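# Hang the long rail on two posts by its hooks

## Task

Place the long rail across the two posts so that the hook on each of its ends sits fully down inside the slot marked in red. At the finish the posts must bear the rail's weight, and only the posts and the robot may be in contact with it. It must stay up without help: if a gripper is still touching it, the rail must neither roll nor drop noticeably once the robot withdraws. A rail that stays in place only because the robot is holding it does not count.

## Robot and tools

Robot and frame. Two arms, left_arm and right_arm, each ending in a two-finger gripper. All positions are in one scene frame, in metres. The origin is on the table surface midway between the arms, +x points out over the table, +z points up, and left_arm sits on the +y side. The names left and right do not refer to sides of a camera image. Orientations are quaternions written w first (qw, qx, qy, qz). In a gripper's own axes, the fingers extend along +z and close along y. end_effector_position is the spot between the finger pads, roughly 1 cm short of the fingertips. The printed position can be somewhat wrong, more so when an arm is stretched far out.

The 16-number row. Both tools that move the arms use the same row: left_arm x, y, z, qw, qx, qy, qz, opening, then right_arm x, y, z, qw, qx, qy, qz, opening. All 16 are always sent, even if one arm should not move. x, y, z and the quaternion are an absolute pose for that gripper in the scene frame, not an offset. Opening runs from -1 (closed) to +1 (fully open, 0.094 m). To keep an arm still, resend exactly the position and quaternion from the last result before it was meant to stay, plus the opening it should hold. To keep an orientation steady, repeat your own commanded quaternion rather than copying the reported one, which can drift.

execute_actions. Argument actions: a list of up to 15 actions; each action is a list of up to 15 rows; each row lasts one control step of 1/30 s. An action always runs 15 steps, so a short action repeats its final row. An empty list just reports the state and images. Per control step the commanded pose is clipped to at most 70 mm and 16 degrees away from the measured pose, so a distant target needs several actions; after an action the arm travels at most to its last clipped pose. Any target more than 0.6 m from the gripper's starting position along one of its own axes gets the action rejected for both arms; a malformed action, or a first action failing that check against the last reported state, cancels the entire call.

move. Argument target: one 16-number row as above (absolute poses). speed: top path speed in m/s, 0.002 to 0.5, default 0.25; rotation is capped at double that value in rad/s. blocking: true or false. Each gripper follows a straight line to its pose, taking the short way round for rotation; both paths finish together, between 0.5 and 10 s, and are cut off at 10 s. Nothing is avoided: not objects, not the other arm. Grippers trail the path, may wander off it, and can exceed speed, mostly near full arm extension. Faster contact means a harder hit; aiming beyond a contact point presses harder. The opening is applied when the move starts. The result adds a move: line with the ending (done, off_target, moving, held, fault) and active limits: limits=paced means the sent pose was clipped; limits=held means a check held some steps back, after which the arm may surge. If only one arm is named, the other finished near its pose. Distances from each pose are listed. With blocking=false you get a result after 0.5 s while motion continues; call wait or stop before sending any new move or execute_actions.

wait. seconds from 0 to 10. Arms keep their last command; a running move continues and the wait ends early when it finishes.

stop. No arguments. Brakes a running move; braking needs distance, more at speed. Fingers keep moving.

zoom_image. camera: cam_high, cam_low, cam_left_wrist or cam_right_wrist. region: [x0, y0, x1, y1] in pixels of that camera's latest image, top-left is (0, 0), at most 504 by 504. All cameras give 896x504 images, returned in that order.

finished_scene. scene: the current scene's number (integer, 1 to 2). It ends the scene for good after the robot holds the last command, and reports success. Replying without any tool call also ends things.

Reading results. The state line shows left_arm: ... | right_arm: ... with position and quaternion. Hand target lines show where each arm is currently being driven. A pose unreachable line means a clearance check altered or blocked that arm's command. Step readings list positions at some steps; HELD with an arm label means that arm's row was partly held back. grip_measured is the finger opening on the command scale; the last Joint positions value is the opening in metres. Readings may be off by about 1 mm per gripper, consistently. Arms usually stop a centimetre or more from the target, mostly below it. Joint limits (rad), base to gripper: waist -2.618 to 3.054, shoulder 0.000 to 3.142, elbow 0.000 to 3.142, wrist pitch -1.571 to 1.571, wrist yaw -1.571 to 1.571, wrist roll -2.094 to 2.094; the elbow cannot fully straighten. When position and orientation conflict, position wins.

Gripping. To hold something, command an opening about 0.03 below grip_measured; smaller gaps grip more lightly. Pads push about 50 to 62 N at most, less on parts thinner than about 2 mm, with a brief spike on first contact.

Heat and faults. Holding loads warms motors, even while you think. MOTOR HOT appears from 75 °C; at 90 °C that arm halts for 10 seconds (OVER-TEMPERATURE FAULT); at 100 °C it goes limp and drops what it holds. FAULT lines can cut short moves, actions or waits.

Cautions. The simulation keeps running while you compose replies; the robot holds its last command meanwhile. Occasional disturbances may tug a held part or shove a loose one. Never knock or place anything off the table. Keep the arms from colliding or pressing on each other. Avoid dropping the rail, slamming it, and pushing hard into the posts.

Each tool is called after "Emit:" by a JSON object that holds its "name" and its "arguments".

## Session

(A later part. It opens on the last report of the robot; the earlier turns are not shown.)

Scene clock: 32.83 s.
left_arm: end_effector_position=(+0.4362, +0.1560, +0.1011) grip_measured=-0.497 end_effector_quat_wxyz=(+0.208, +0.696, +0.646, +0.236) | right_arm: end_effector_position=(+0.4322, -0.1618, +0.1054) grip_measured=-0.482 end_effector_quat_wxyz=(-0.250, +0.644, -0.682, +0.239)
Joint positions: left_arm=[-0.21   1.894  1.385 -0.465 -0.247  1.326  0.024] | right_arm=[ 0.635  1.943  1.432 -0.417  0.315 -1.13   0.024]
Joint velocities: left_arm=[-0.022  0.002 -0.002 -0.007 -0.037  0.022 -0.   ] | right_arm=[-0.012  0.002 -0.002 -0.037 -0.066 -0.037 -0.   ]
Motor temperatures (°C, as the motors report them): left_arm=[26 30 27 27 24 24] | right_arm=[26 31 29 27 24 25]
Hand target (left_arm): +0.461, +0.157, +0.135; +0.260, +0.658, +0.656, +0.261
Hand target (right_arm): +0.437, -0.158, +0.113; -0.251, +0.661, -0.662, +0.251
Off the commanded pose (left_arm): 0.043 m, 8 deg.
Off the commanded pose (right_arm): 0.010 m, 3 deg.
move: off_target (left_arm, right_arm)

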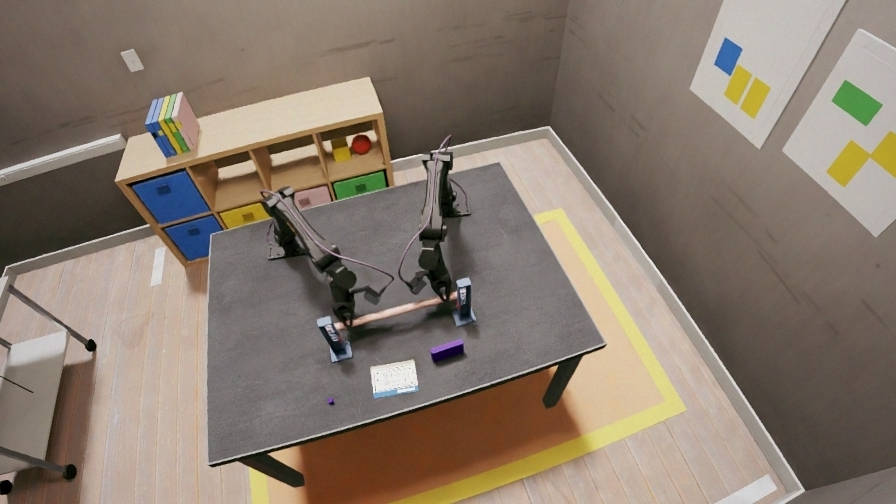

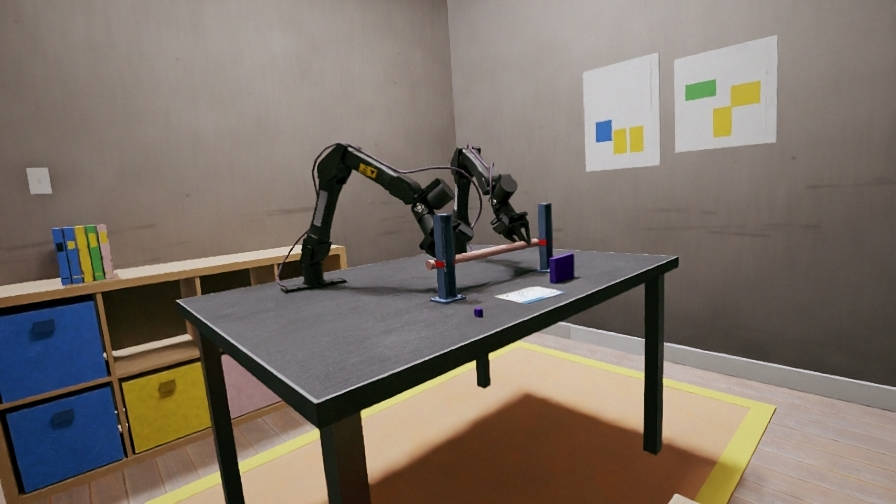

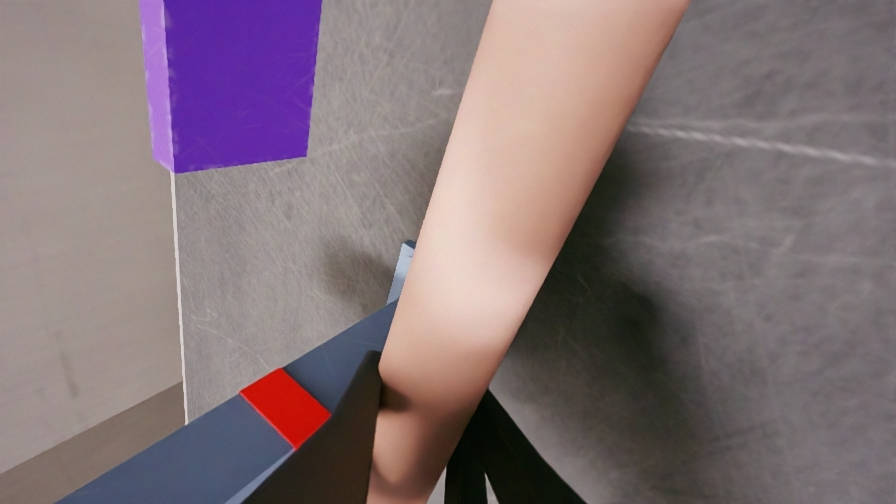

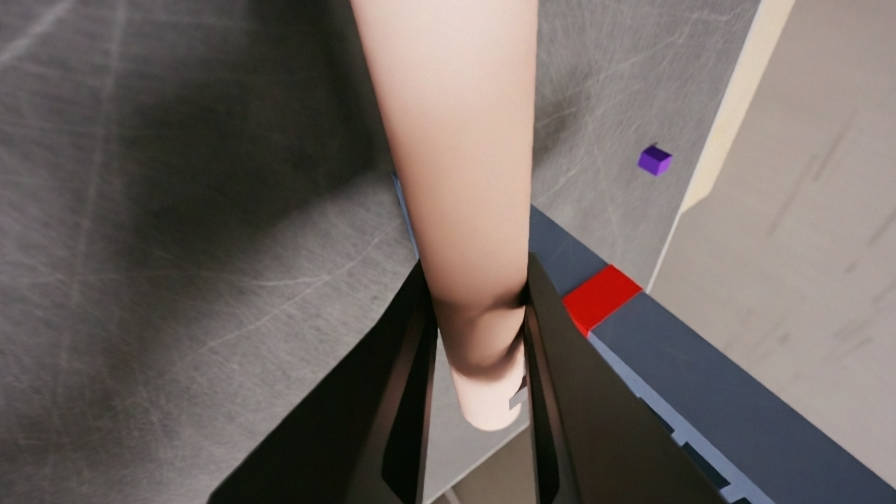

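Emit:
{"name": "move", "arguments": {"target": [0.477,0.155,0.127,0.26,0.657,0.657,0.26,-0.54,0.452,-0.158,0.108,0.25,-0.661,0.661,-0.25,-0.52], "speed": 0.03}}

Emit:
{"name": "zoom_image", "arguments": {"camera": "cam_low", "region": [510, 220, 570, 260]}}

Emit:
{"name": "zoom_image", "arguments": {"camera": "cam_low", "region": [415, 240, 475, 280]}}

Emit:
{"name": "zoom_image", "arguments": {"camera": "cam_high", "region": [430, 270, 490, 330]}}

Emit:
{"name": "zoom_image", "arguments": {"camera": "cam_high", "region": [305, 305, 365, 365]}}

Scene clock: 35.77 s.
left_arm: end_effector_position=(+0.4376, +0.1567, +0.0925) grip_measured=-0.497 end_effector_quat_wxyz=(+0.196, +0.700, +0.649, +0.225) | right_arm: end_effector_position=(+0.4397, -0.1612, +0.0950) grip_measured=-0.482 end_effector_quat_wxyz=(-0.238, +0.651, -0.682, +0.232)
Joint positions: left_arm=[-0.203  1.926  1.413 -0.494 -0.234  1.325  0.024] | right_arm=[ 0.624  1.993  1.479 -0.439  0.299 -1.143  0.024]
Joint velocities: left_arm=[ 0.002  0.017 -0.002 -0.051 -0.022 -0.081 -0.001] | right_arm=[-0.012 -0.012  0.012 -0.051 -0.007  0.037 -0.001]
Motor temperatures (°C, as the motors report them): left_arm=[26 30 28 28 24 24] | right_arm=[26 32 29 27 24 25]
Hand target (left_arm): +0.471, +0.158, +0.130; +0.259, +0.658, +0.657, +0.261
Hand target (right_arm): +0.451, -0.158, +0.109; -0.250, +0.661, -0.662, +0.251
Off the commanded pose (left_arm): 0.052 m, 10 deg.
Off the commanded pose (right_arm): 0.018 m, 4 deg.
move: off_target (left_arm, right_arm)

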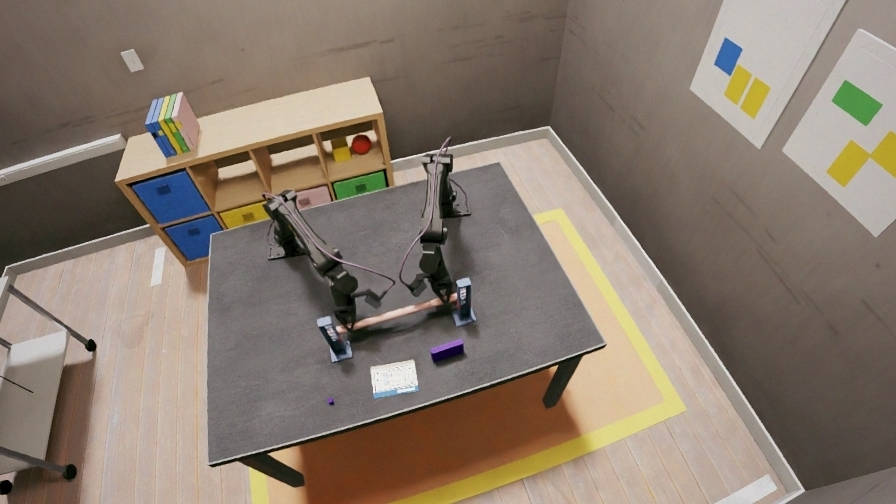

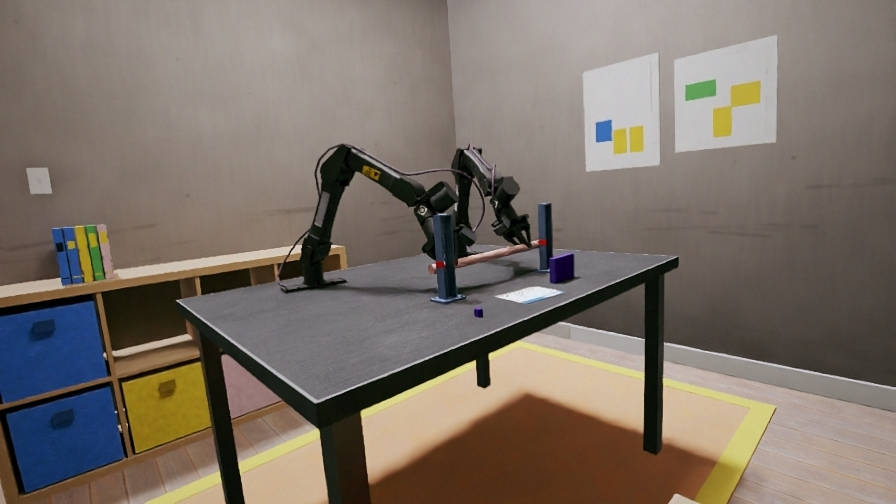

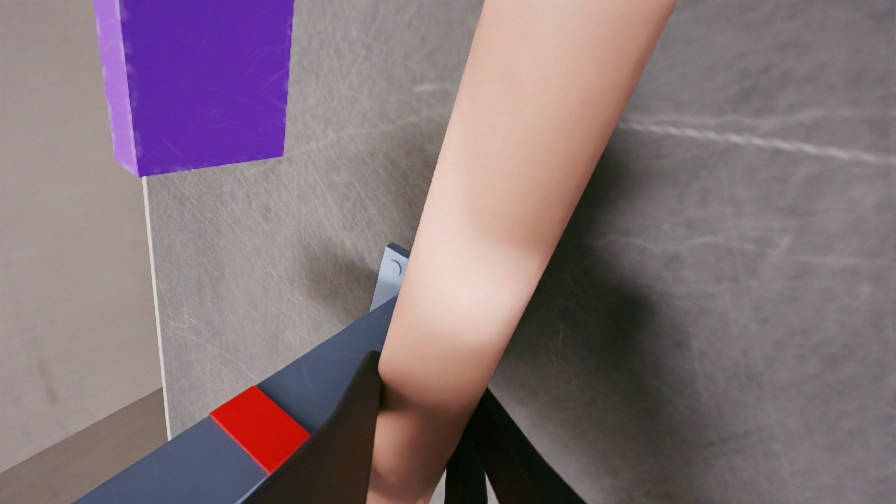

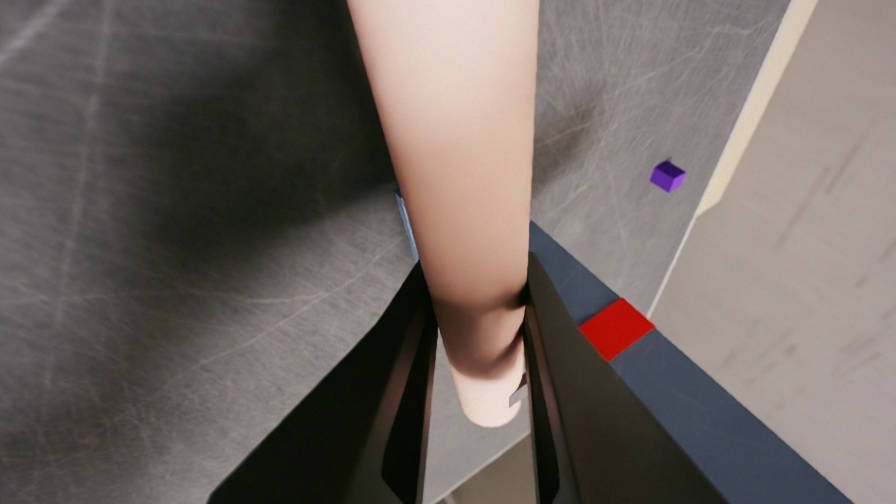

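Region (510, 220, 570, 260) of cam_low's 896x504 image, scaled by 8.400, with more detail than that image has.

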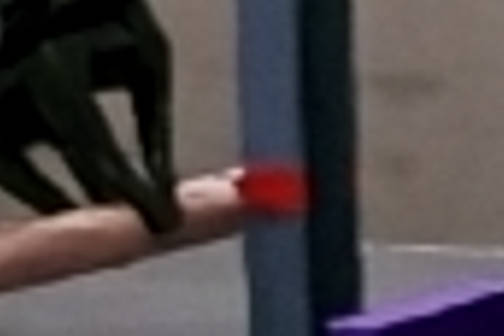

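Region (415, 240, 475, 280) of cam_low's 896x504 image, scaled by 8.400, with more detail than that image has.

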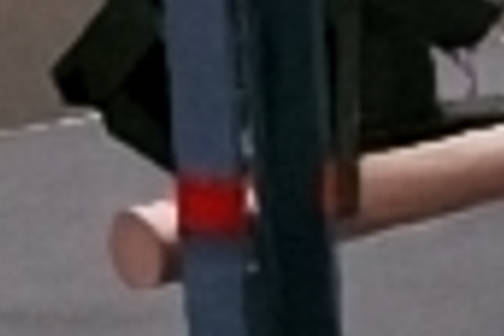

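Region (430, 270, 490, 330) of cam_high's 896x504 image, scaled by 8.400, with more detail than that image has.

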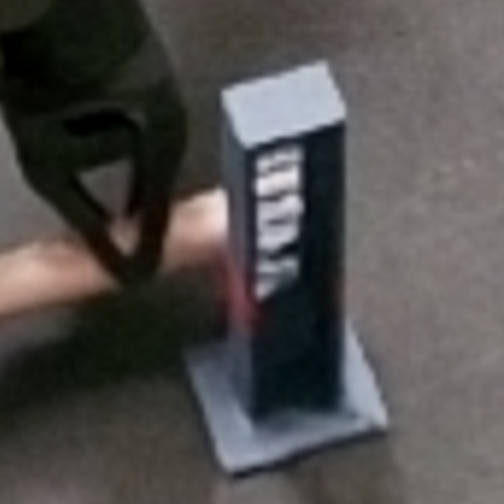

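Region (305, 305, 365, 365) of cam_high's 896x504 image, scaled by 8.400, with more detail than that image has.

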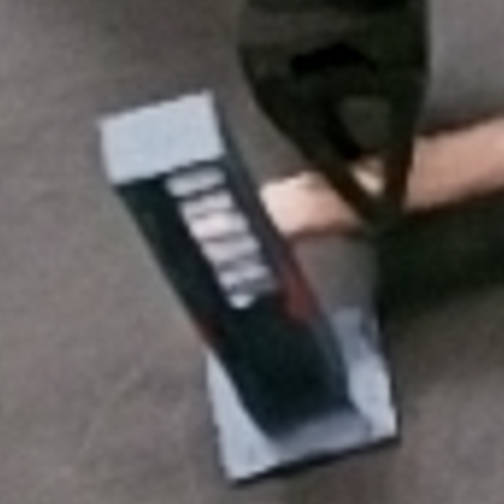

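Emit:
{"name": "move", "arguments": {"target": [0.482,0.159,0.134,0.26,0.657,0.657,0.26,-0.54,0.454,-0.154,0.117,0.25,-0.661,0.661,-0.25,-0.52], "speed": 0.03}}

Emit:
{"name": "zoom_image", "arguments": {"camera": "cam_low", "region": [410, 210, 570, 290]}}

Emit:
{"name": "zoom_image", "arguments": {"camera": "cam_high", "region": [430, 270, 490, 330]}}

Emit:
{"name": "zoom_image", "arguments": {"camera": "cam_high", "region": [305, 305, 365, 365]}}

Scene clock: 39.07 s.
left_arm: end_effector_position=(+0.4373, +0.1586, +0.0926) grip_measured=-0.497 end_effector_quat_wxyz=(+0.191, +0.702, +0.652, +0.214) | right_arm: end_effector_position=(+0.4394, -0.1594, +0.0964) grip_measured=-0.482 end_effector_quat_wxyz=(-0.230, +0.655, -0.684, +0.224)
Joint positions: left_arm=[-0.193  1.935  1.439 -0.531 -0.214  1.327  0.024] | right_arm=[ 0.624  2.006  1.517 -0.487  0.289 -1.138  0.024]
Joint velocities: left_arm=[-0.017 -0.017  0.012 -0.007  0.022  0.022  0.   ] | right_arm=[-0.007  0.002  0.007 -0.007 -0.022  0.022 -0.   ]
Motor temperatures (°C, as the motors report them): left_arm=[26 31 28 28 24 24] | right_arm=[26 32 30 28 24 25]
Hand target (left_arm): +0.475, +0.162, +0.138; +0.259, +0.658, +0.657, +0.261
Hand target (right_arm): +0.452, -0.155, +0.118; -0.250, +0.660, -0.662, +0.250
Off the commanded pose (left_arm): 0.061 m, 11 deg.
Off the commanded pose (right_arm): 0.026 m, 5 deg.
move: off_target (left_arm, right_arm)

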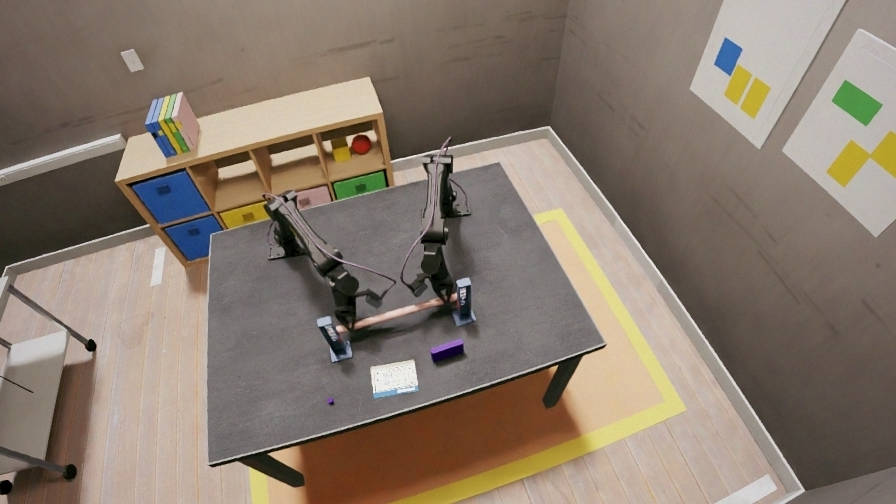

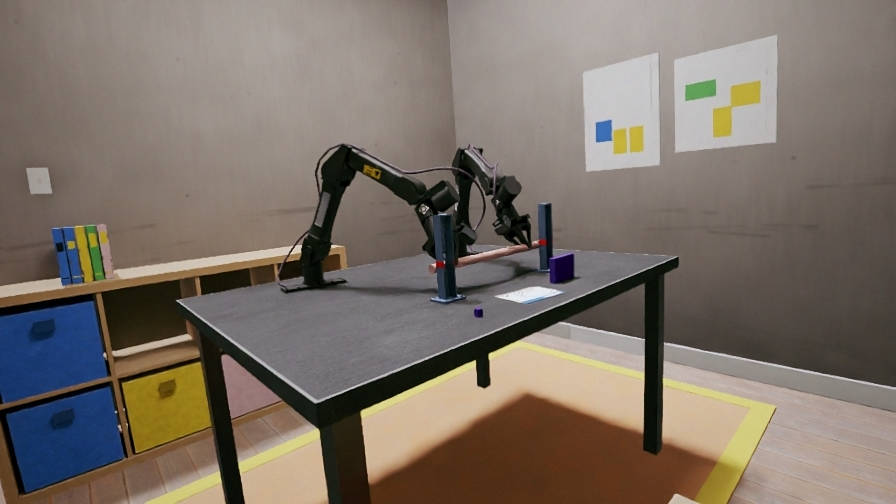

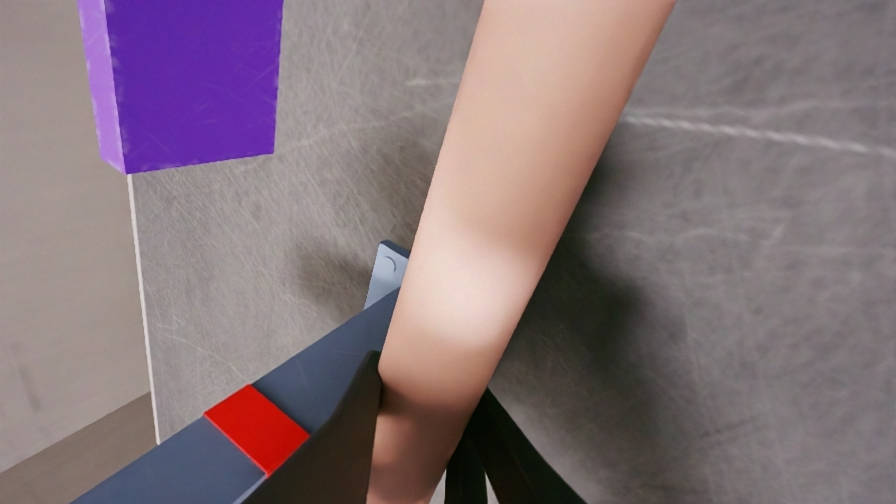

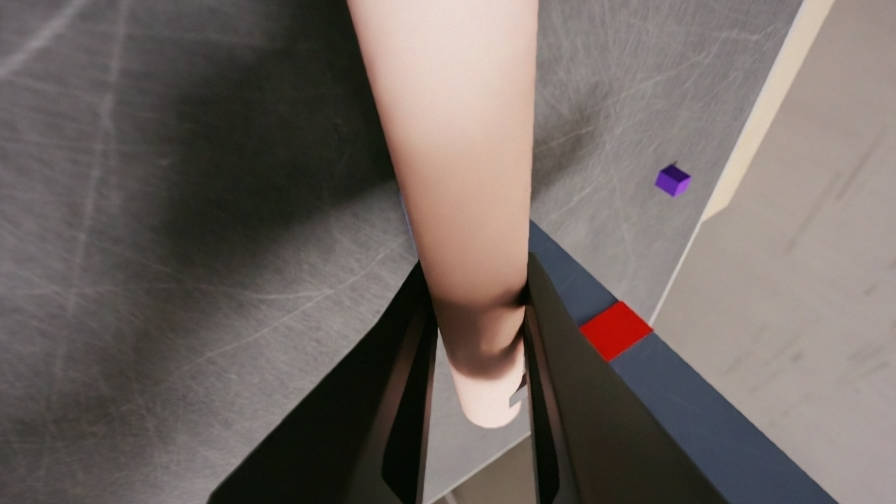

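Region (410, 210, 570, 290) of cam_low's 896x504 image, scaled by 3.150, with more detail than that image has.

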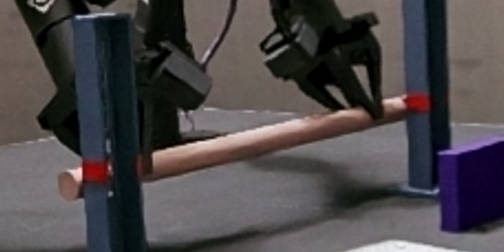

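Region (430, 270, 490, 330) of cam_high's 896x504 image, scaled by 8.400, with more detail than that image has.

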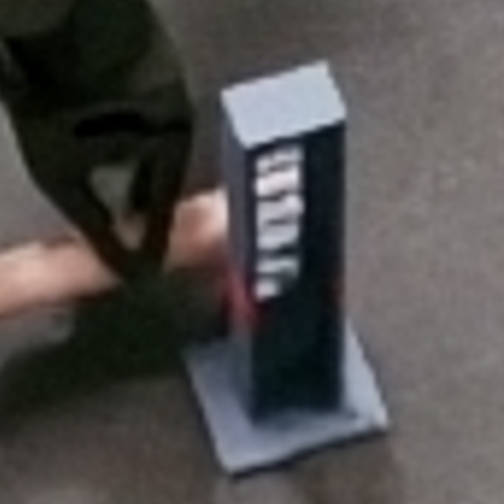

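Region (305, 305, 365, 365) of cam_high's 896x504 image, scaled by 8.400, with more detail than that image has.

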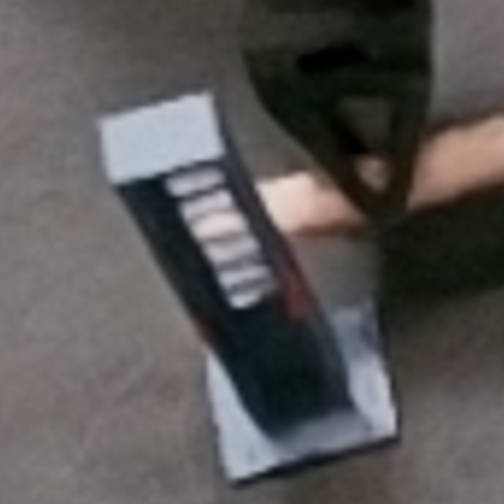

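Emit:
{"name": "move", "arguments": {"target": [0.452,0.159,0.134,0.27,0.653,0.653,0.27,-0.54,0.432,-0.154,0.114,0.255,-0.66,0.66,-0.255,-0.52], "speed": 0.04}}

Emit:
{"name": "zoom_image", "arguments": {"camera": "cam_low", "region": [410, 210, 570, 290]}}

Scene clock: 42.23 s.
left_arm: end_effector_position=(+0.4328, +0.1618, +0.0969) grip_measured=-0.497 end_effector_quat_wxyz=(+0.216, +0.692, +0.648, +0.235) | right_arm: end_effector_position=(+0.4357, -0.1563, +0.1021) grip_measured=-0.482 end_effector_quat_wxyz=(-0.252, +0.648, -0.678, +0.239)
Joint positions: left_arm=[-0.197  1.871  1.331 -0.42  -0.233  1.327  0.024] | right_arm=[ 0.64   1.963  1.446 -0.406  0.311 -1.137  0.024]
Joint velocities: left_arm=[-0.017 -0.002 -0.012 -0.007  0.051 -0.051 -0.001] | right_arm=[ 0.007  0.007 -0.002 -0.037 -0.066  0.007  0.   ]
Motor temperatures (°C, as the motors report them): left_arm=[26 32 28 28 24 24] | right_arm=[26 33 29 28 24 25]
Hand target (left_arm): +0.449, +0.160, +0.135; +0.269, +0.654, +0.653, +0.269
Hand target (right_arm): +0.432, -0.154, +0.114; -0.255, +0.659, -0.660, +0.254
Off the commanded pose (left_arm): 0.042 m, 9 deg.
Off the commanded pose (right_arm): 0.013 m, 3 deg.
move: off_target (left_arm, right_arm)

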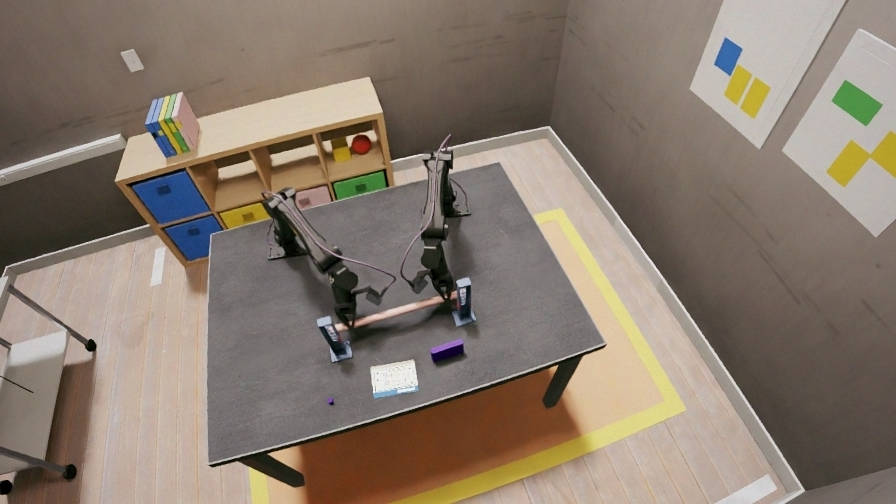

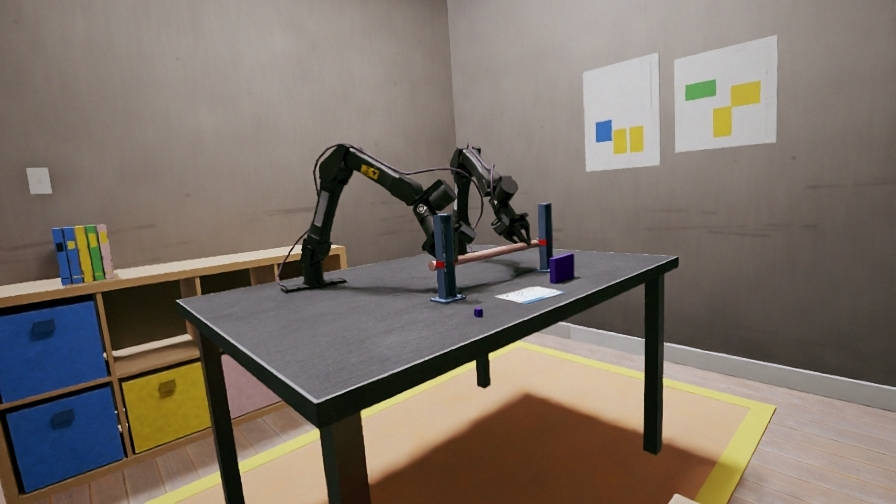

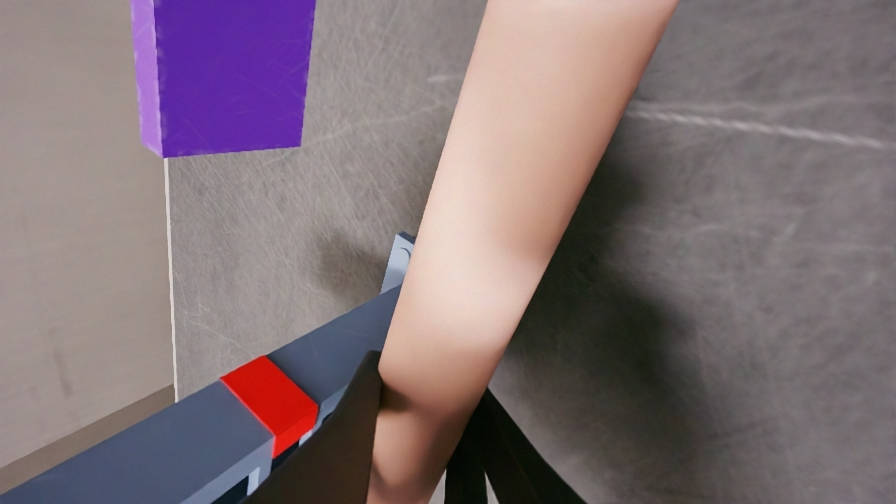

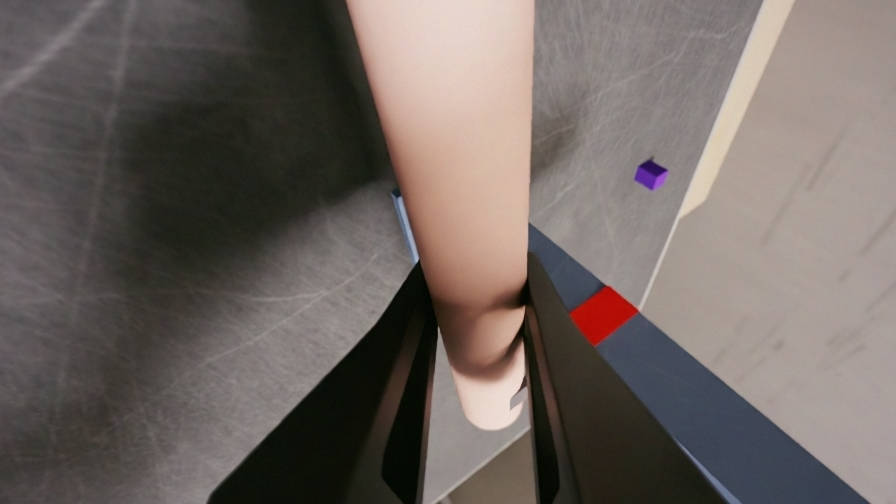

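Region (410, 210, 570, 290) of cam_low's 896x504 image, scaled by 3.150, with more detail than that image has.

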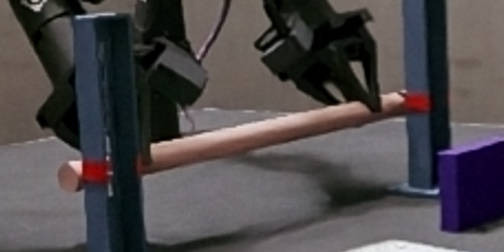

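Heights look close; advancing.

Emit:
{"name": "move", "arguments": {"target": [0.478,0.159,0.135,0.27,0.653,0.653,0.27,-0.54,0.458,-0.154,0.117,0.255,-0.66,0.66,-0.255,-0.52], "speed": 0.04}}

Emit:
{"name": "zoom_image", "arguments": {"camera": "cam_low", "region": [410, 210, 570, 290]}}

Emit:
{"name": "zoom_image", "arguments": {"camera": "cam_high", "region": [430, 270, 490, 330]}}

Emit:
{"name": "zoom_image", "arguments": {"camera": "cam_high", "region": [305, 305, 365, 365]}}

Scene clock: 44.53 s.
left_arm: end_effector_position=(+0.4375, +0.1610, +0.0937) grip_measured=-0.497 end_effector_quat_wxyz=(+0.202, +0.696, +0.649, +0.229) | right_arm: end_effector_position=(+0.4396, -0.1569, +0.0989) grip_measured=-0.482 end_effector_quat_wxyz=(-0.233, +0.655, -0.681, +0.231)
Joint positions: left_arm=[-0.195  1.909  1.386 -0.466 -0.233  1.331  0.024] | right_arm=[ 0.633  2.003  1.515 -0.478  0.304 -1.139  0.024]
Joint velocities: left_arm=[-0.002 -0.012 -0.007  0.051 -0.007 -0.037 -0.   ] | right_arm=[ 0.007  0.002 -0.002 -0.007  0.022 -0.081  0.001]
Motor temperatures (°C, as the motors report them): left_arm=[26 32 28 29 24 24] | right_arm=[26 33 30 28 24 25]
Hand target (left_arm): +0.471, +0.162, +0.139; +0.269, +0.654, +0.653, +0.271
Hand target (right_arm): +0.456, -0.155, +0.118; -0.254, +0.659, -0.660, +0.256
Off the commanded pose (left_arm): 0.058 m, 10 deg.
Off the commanded pose (right_arm): 0.026 m, 4 deg.
move: off_target (left_arm, right_arm)

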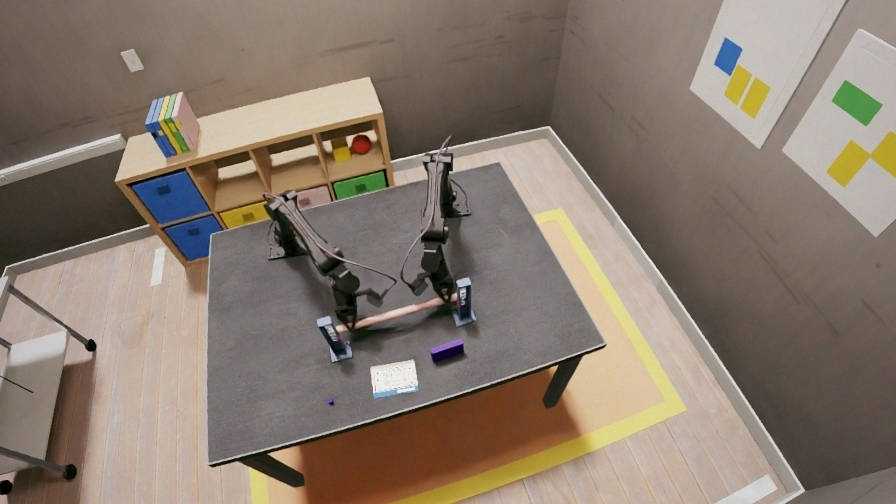

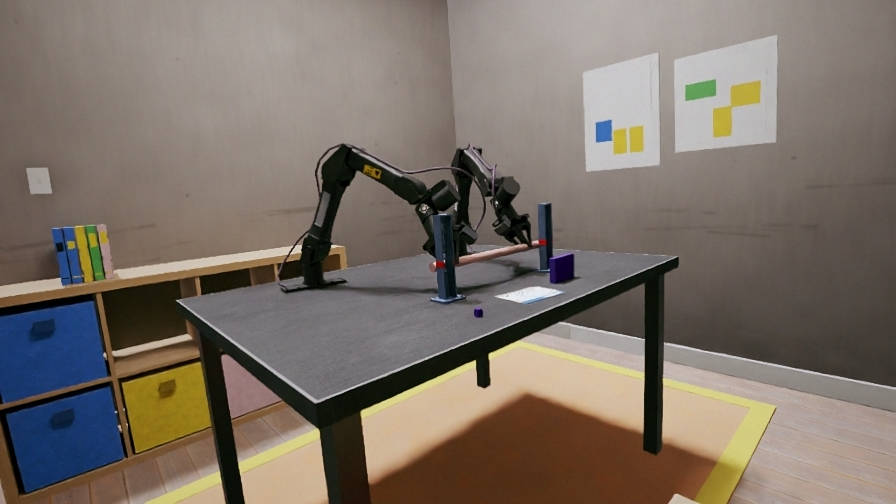

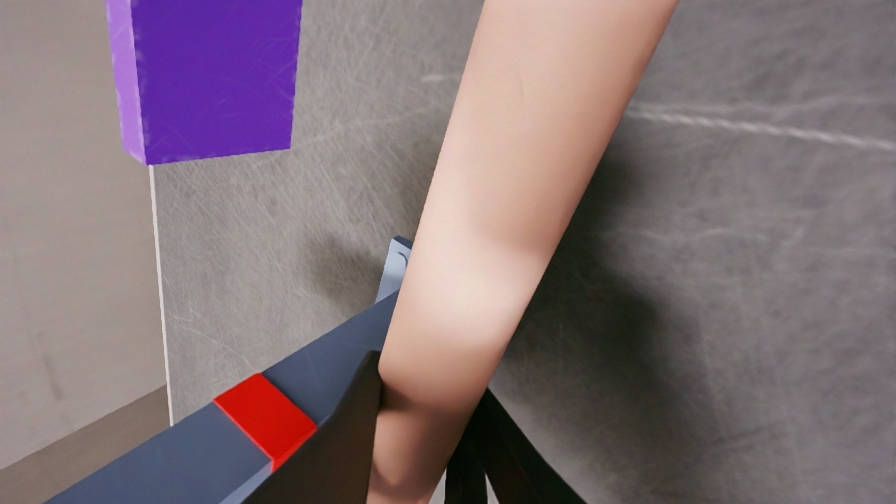

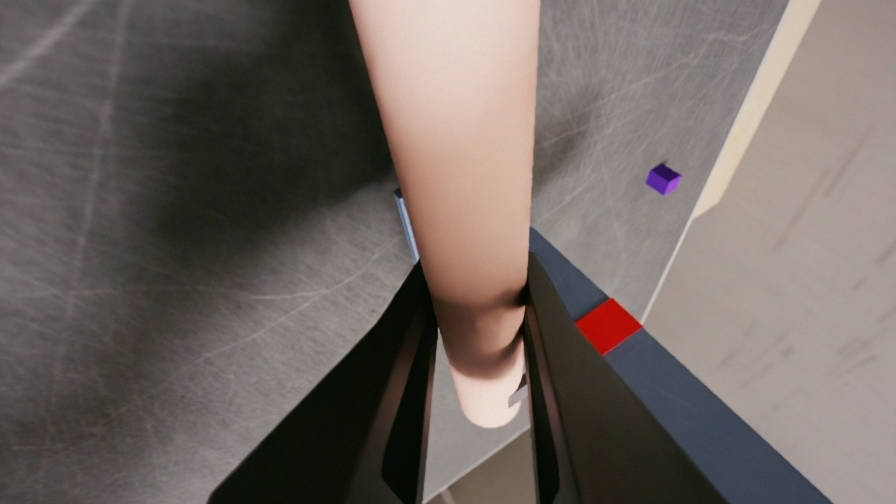

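Region (410, 210, 570, 290) of cam_low's 896x504 image, scaled by 3.150, with more detail than that image has.

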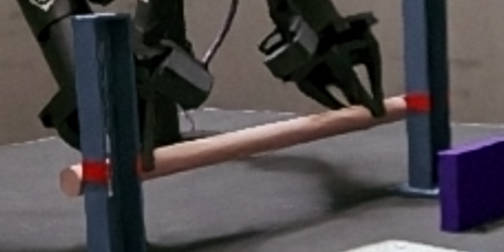

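Region (430, 270, 490, 330) of cam_high's 896x504 image, scaled by 8.400, with more detail than that image has.

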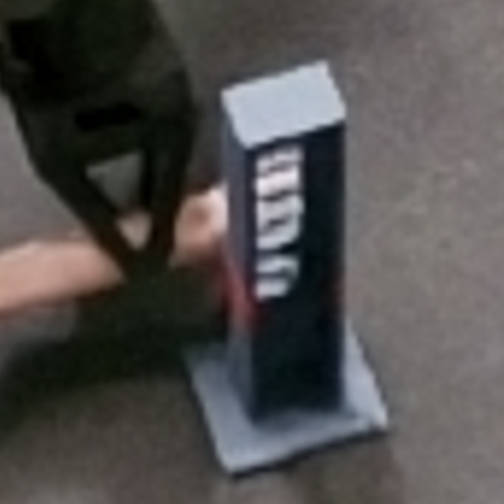

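Region (305, 305, 365, 365) of cam_high's 896x504 image, scaled by 8.400, with more detail than that image has.

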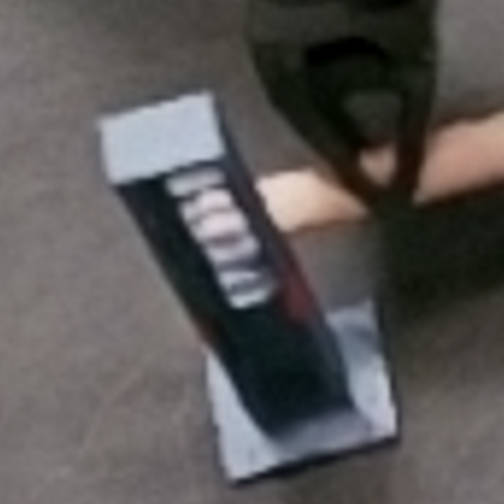

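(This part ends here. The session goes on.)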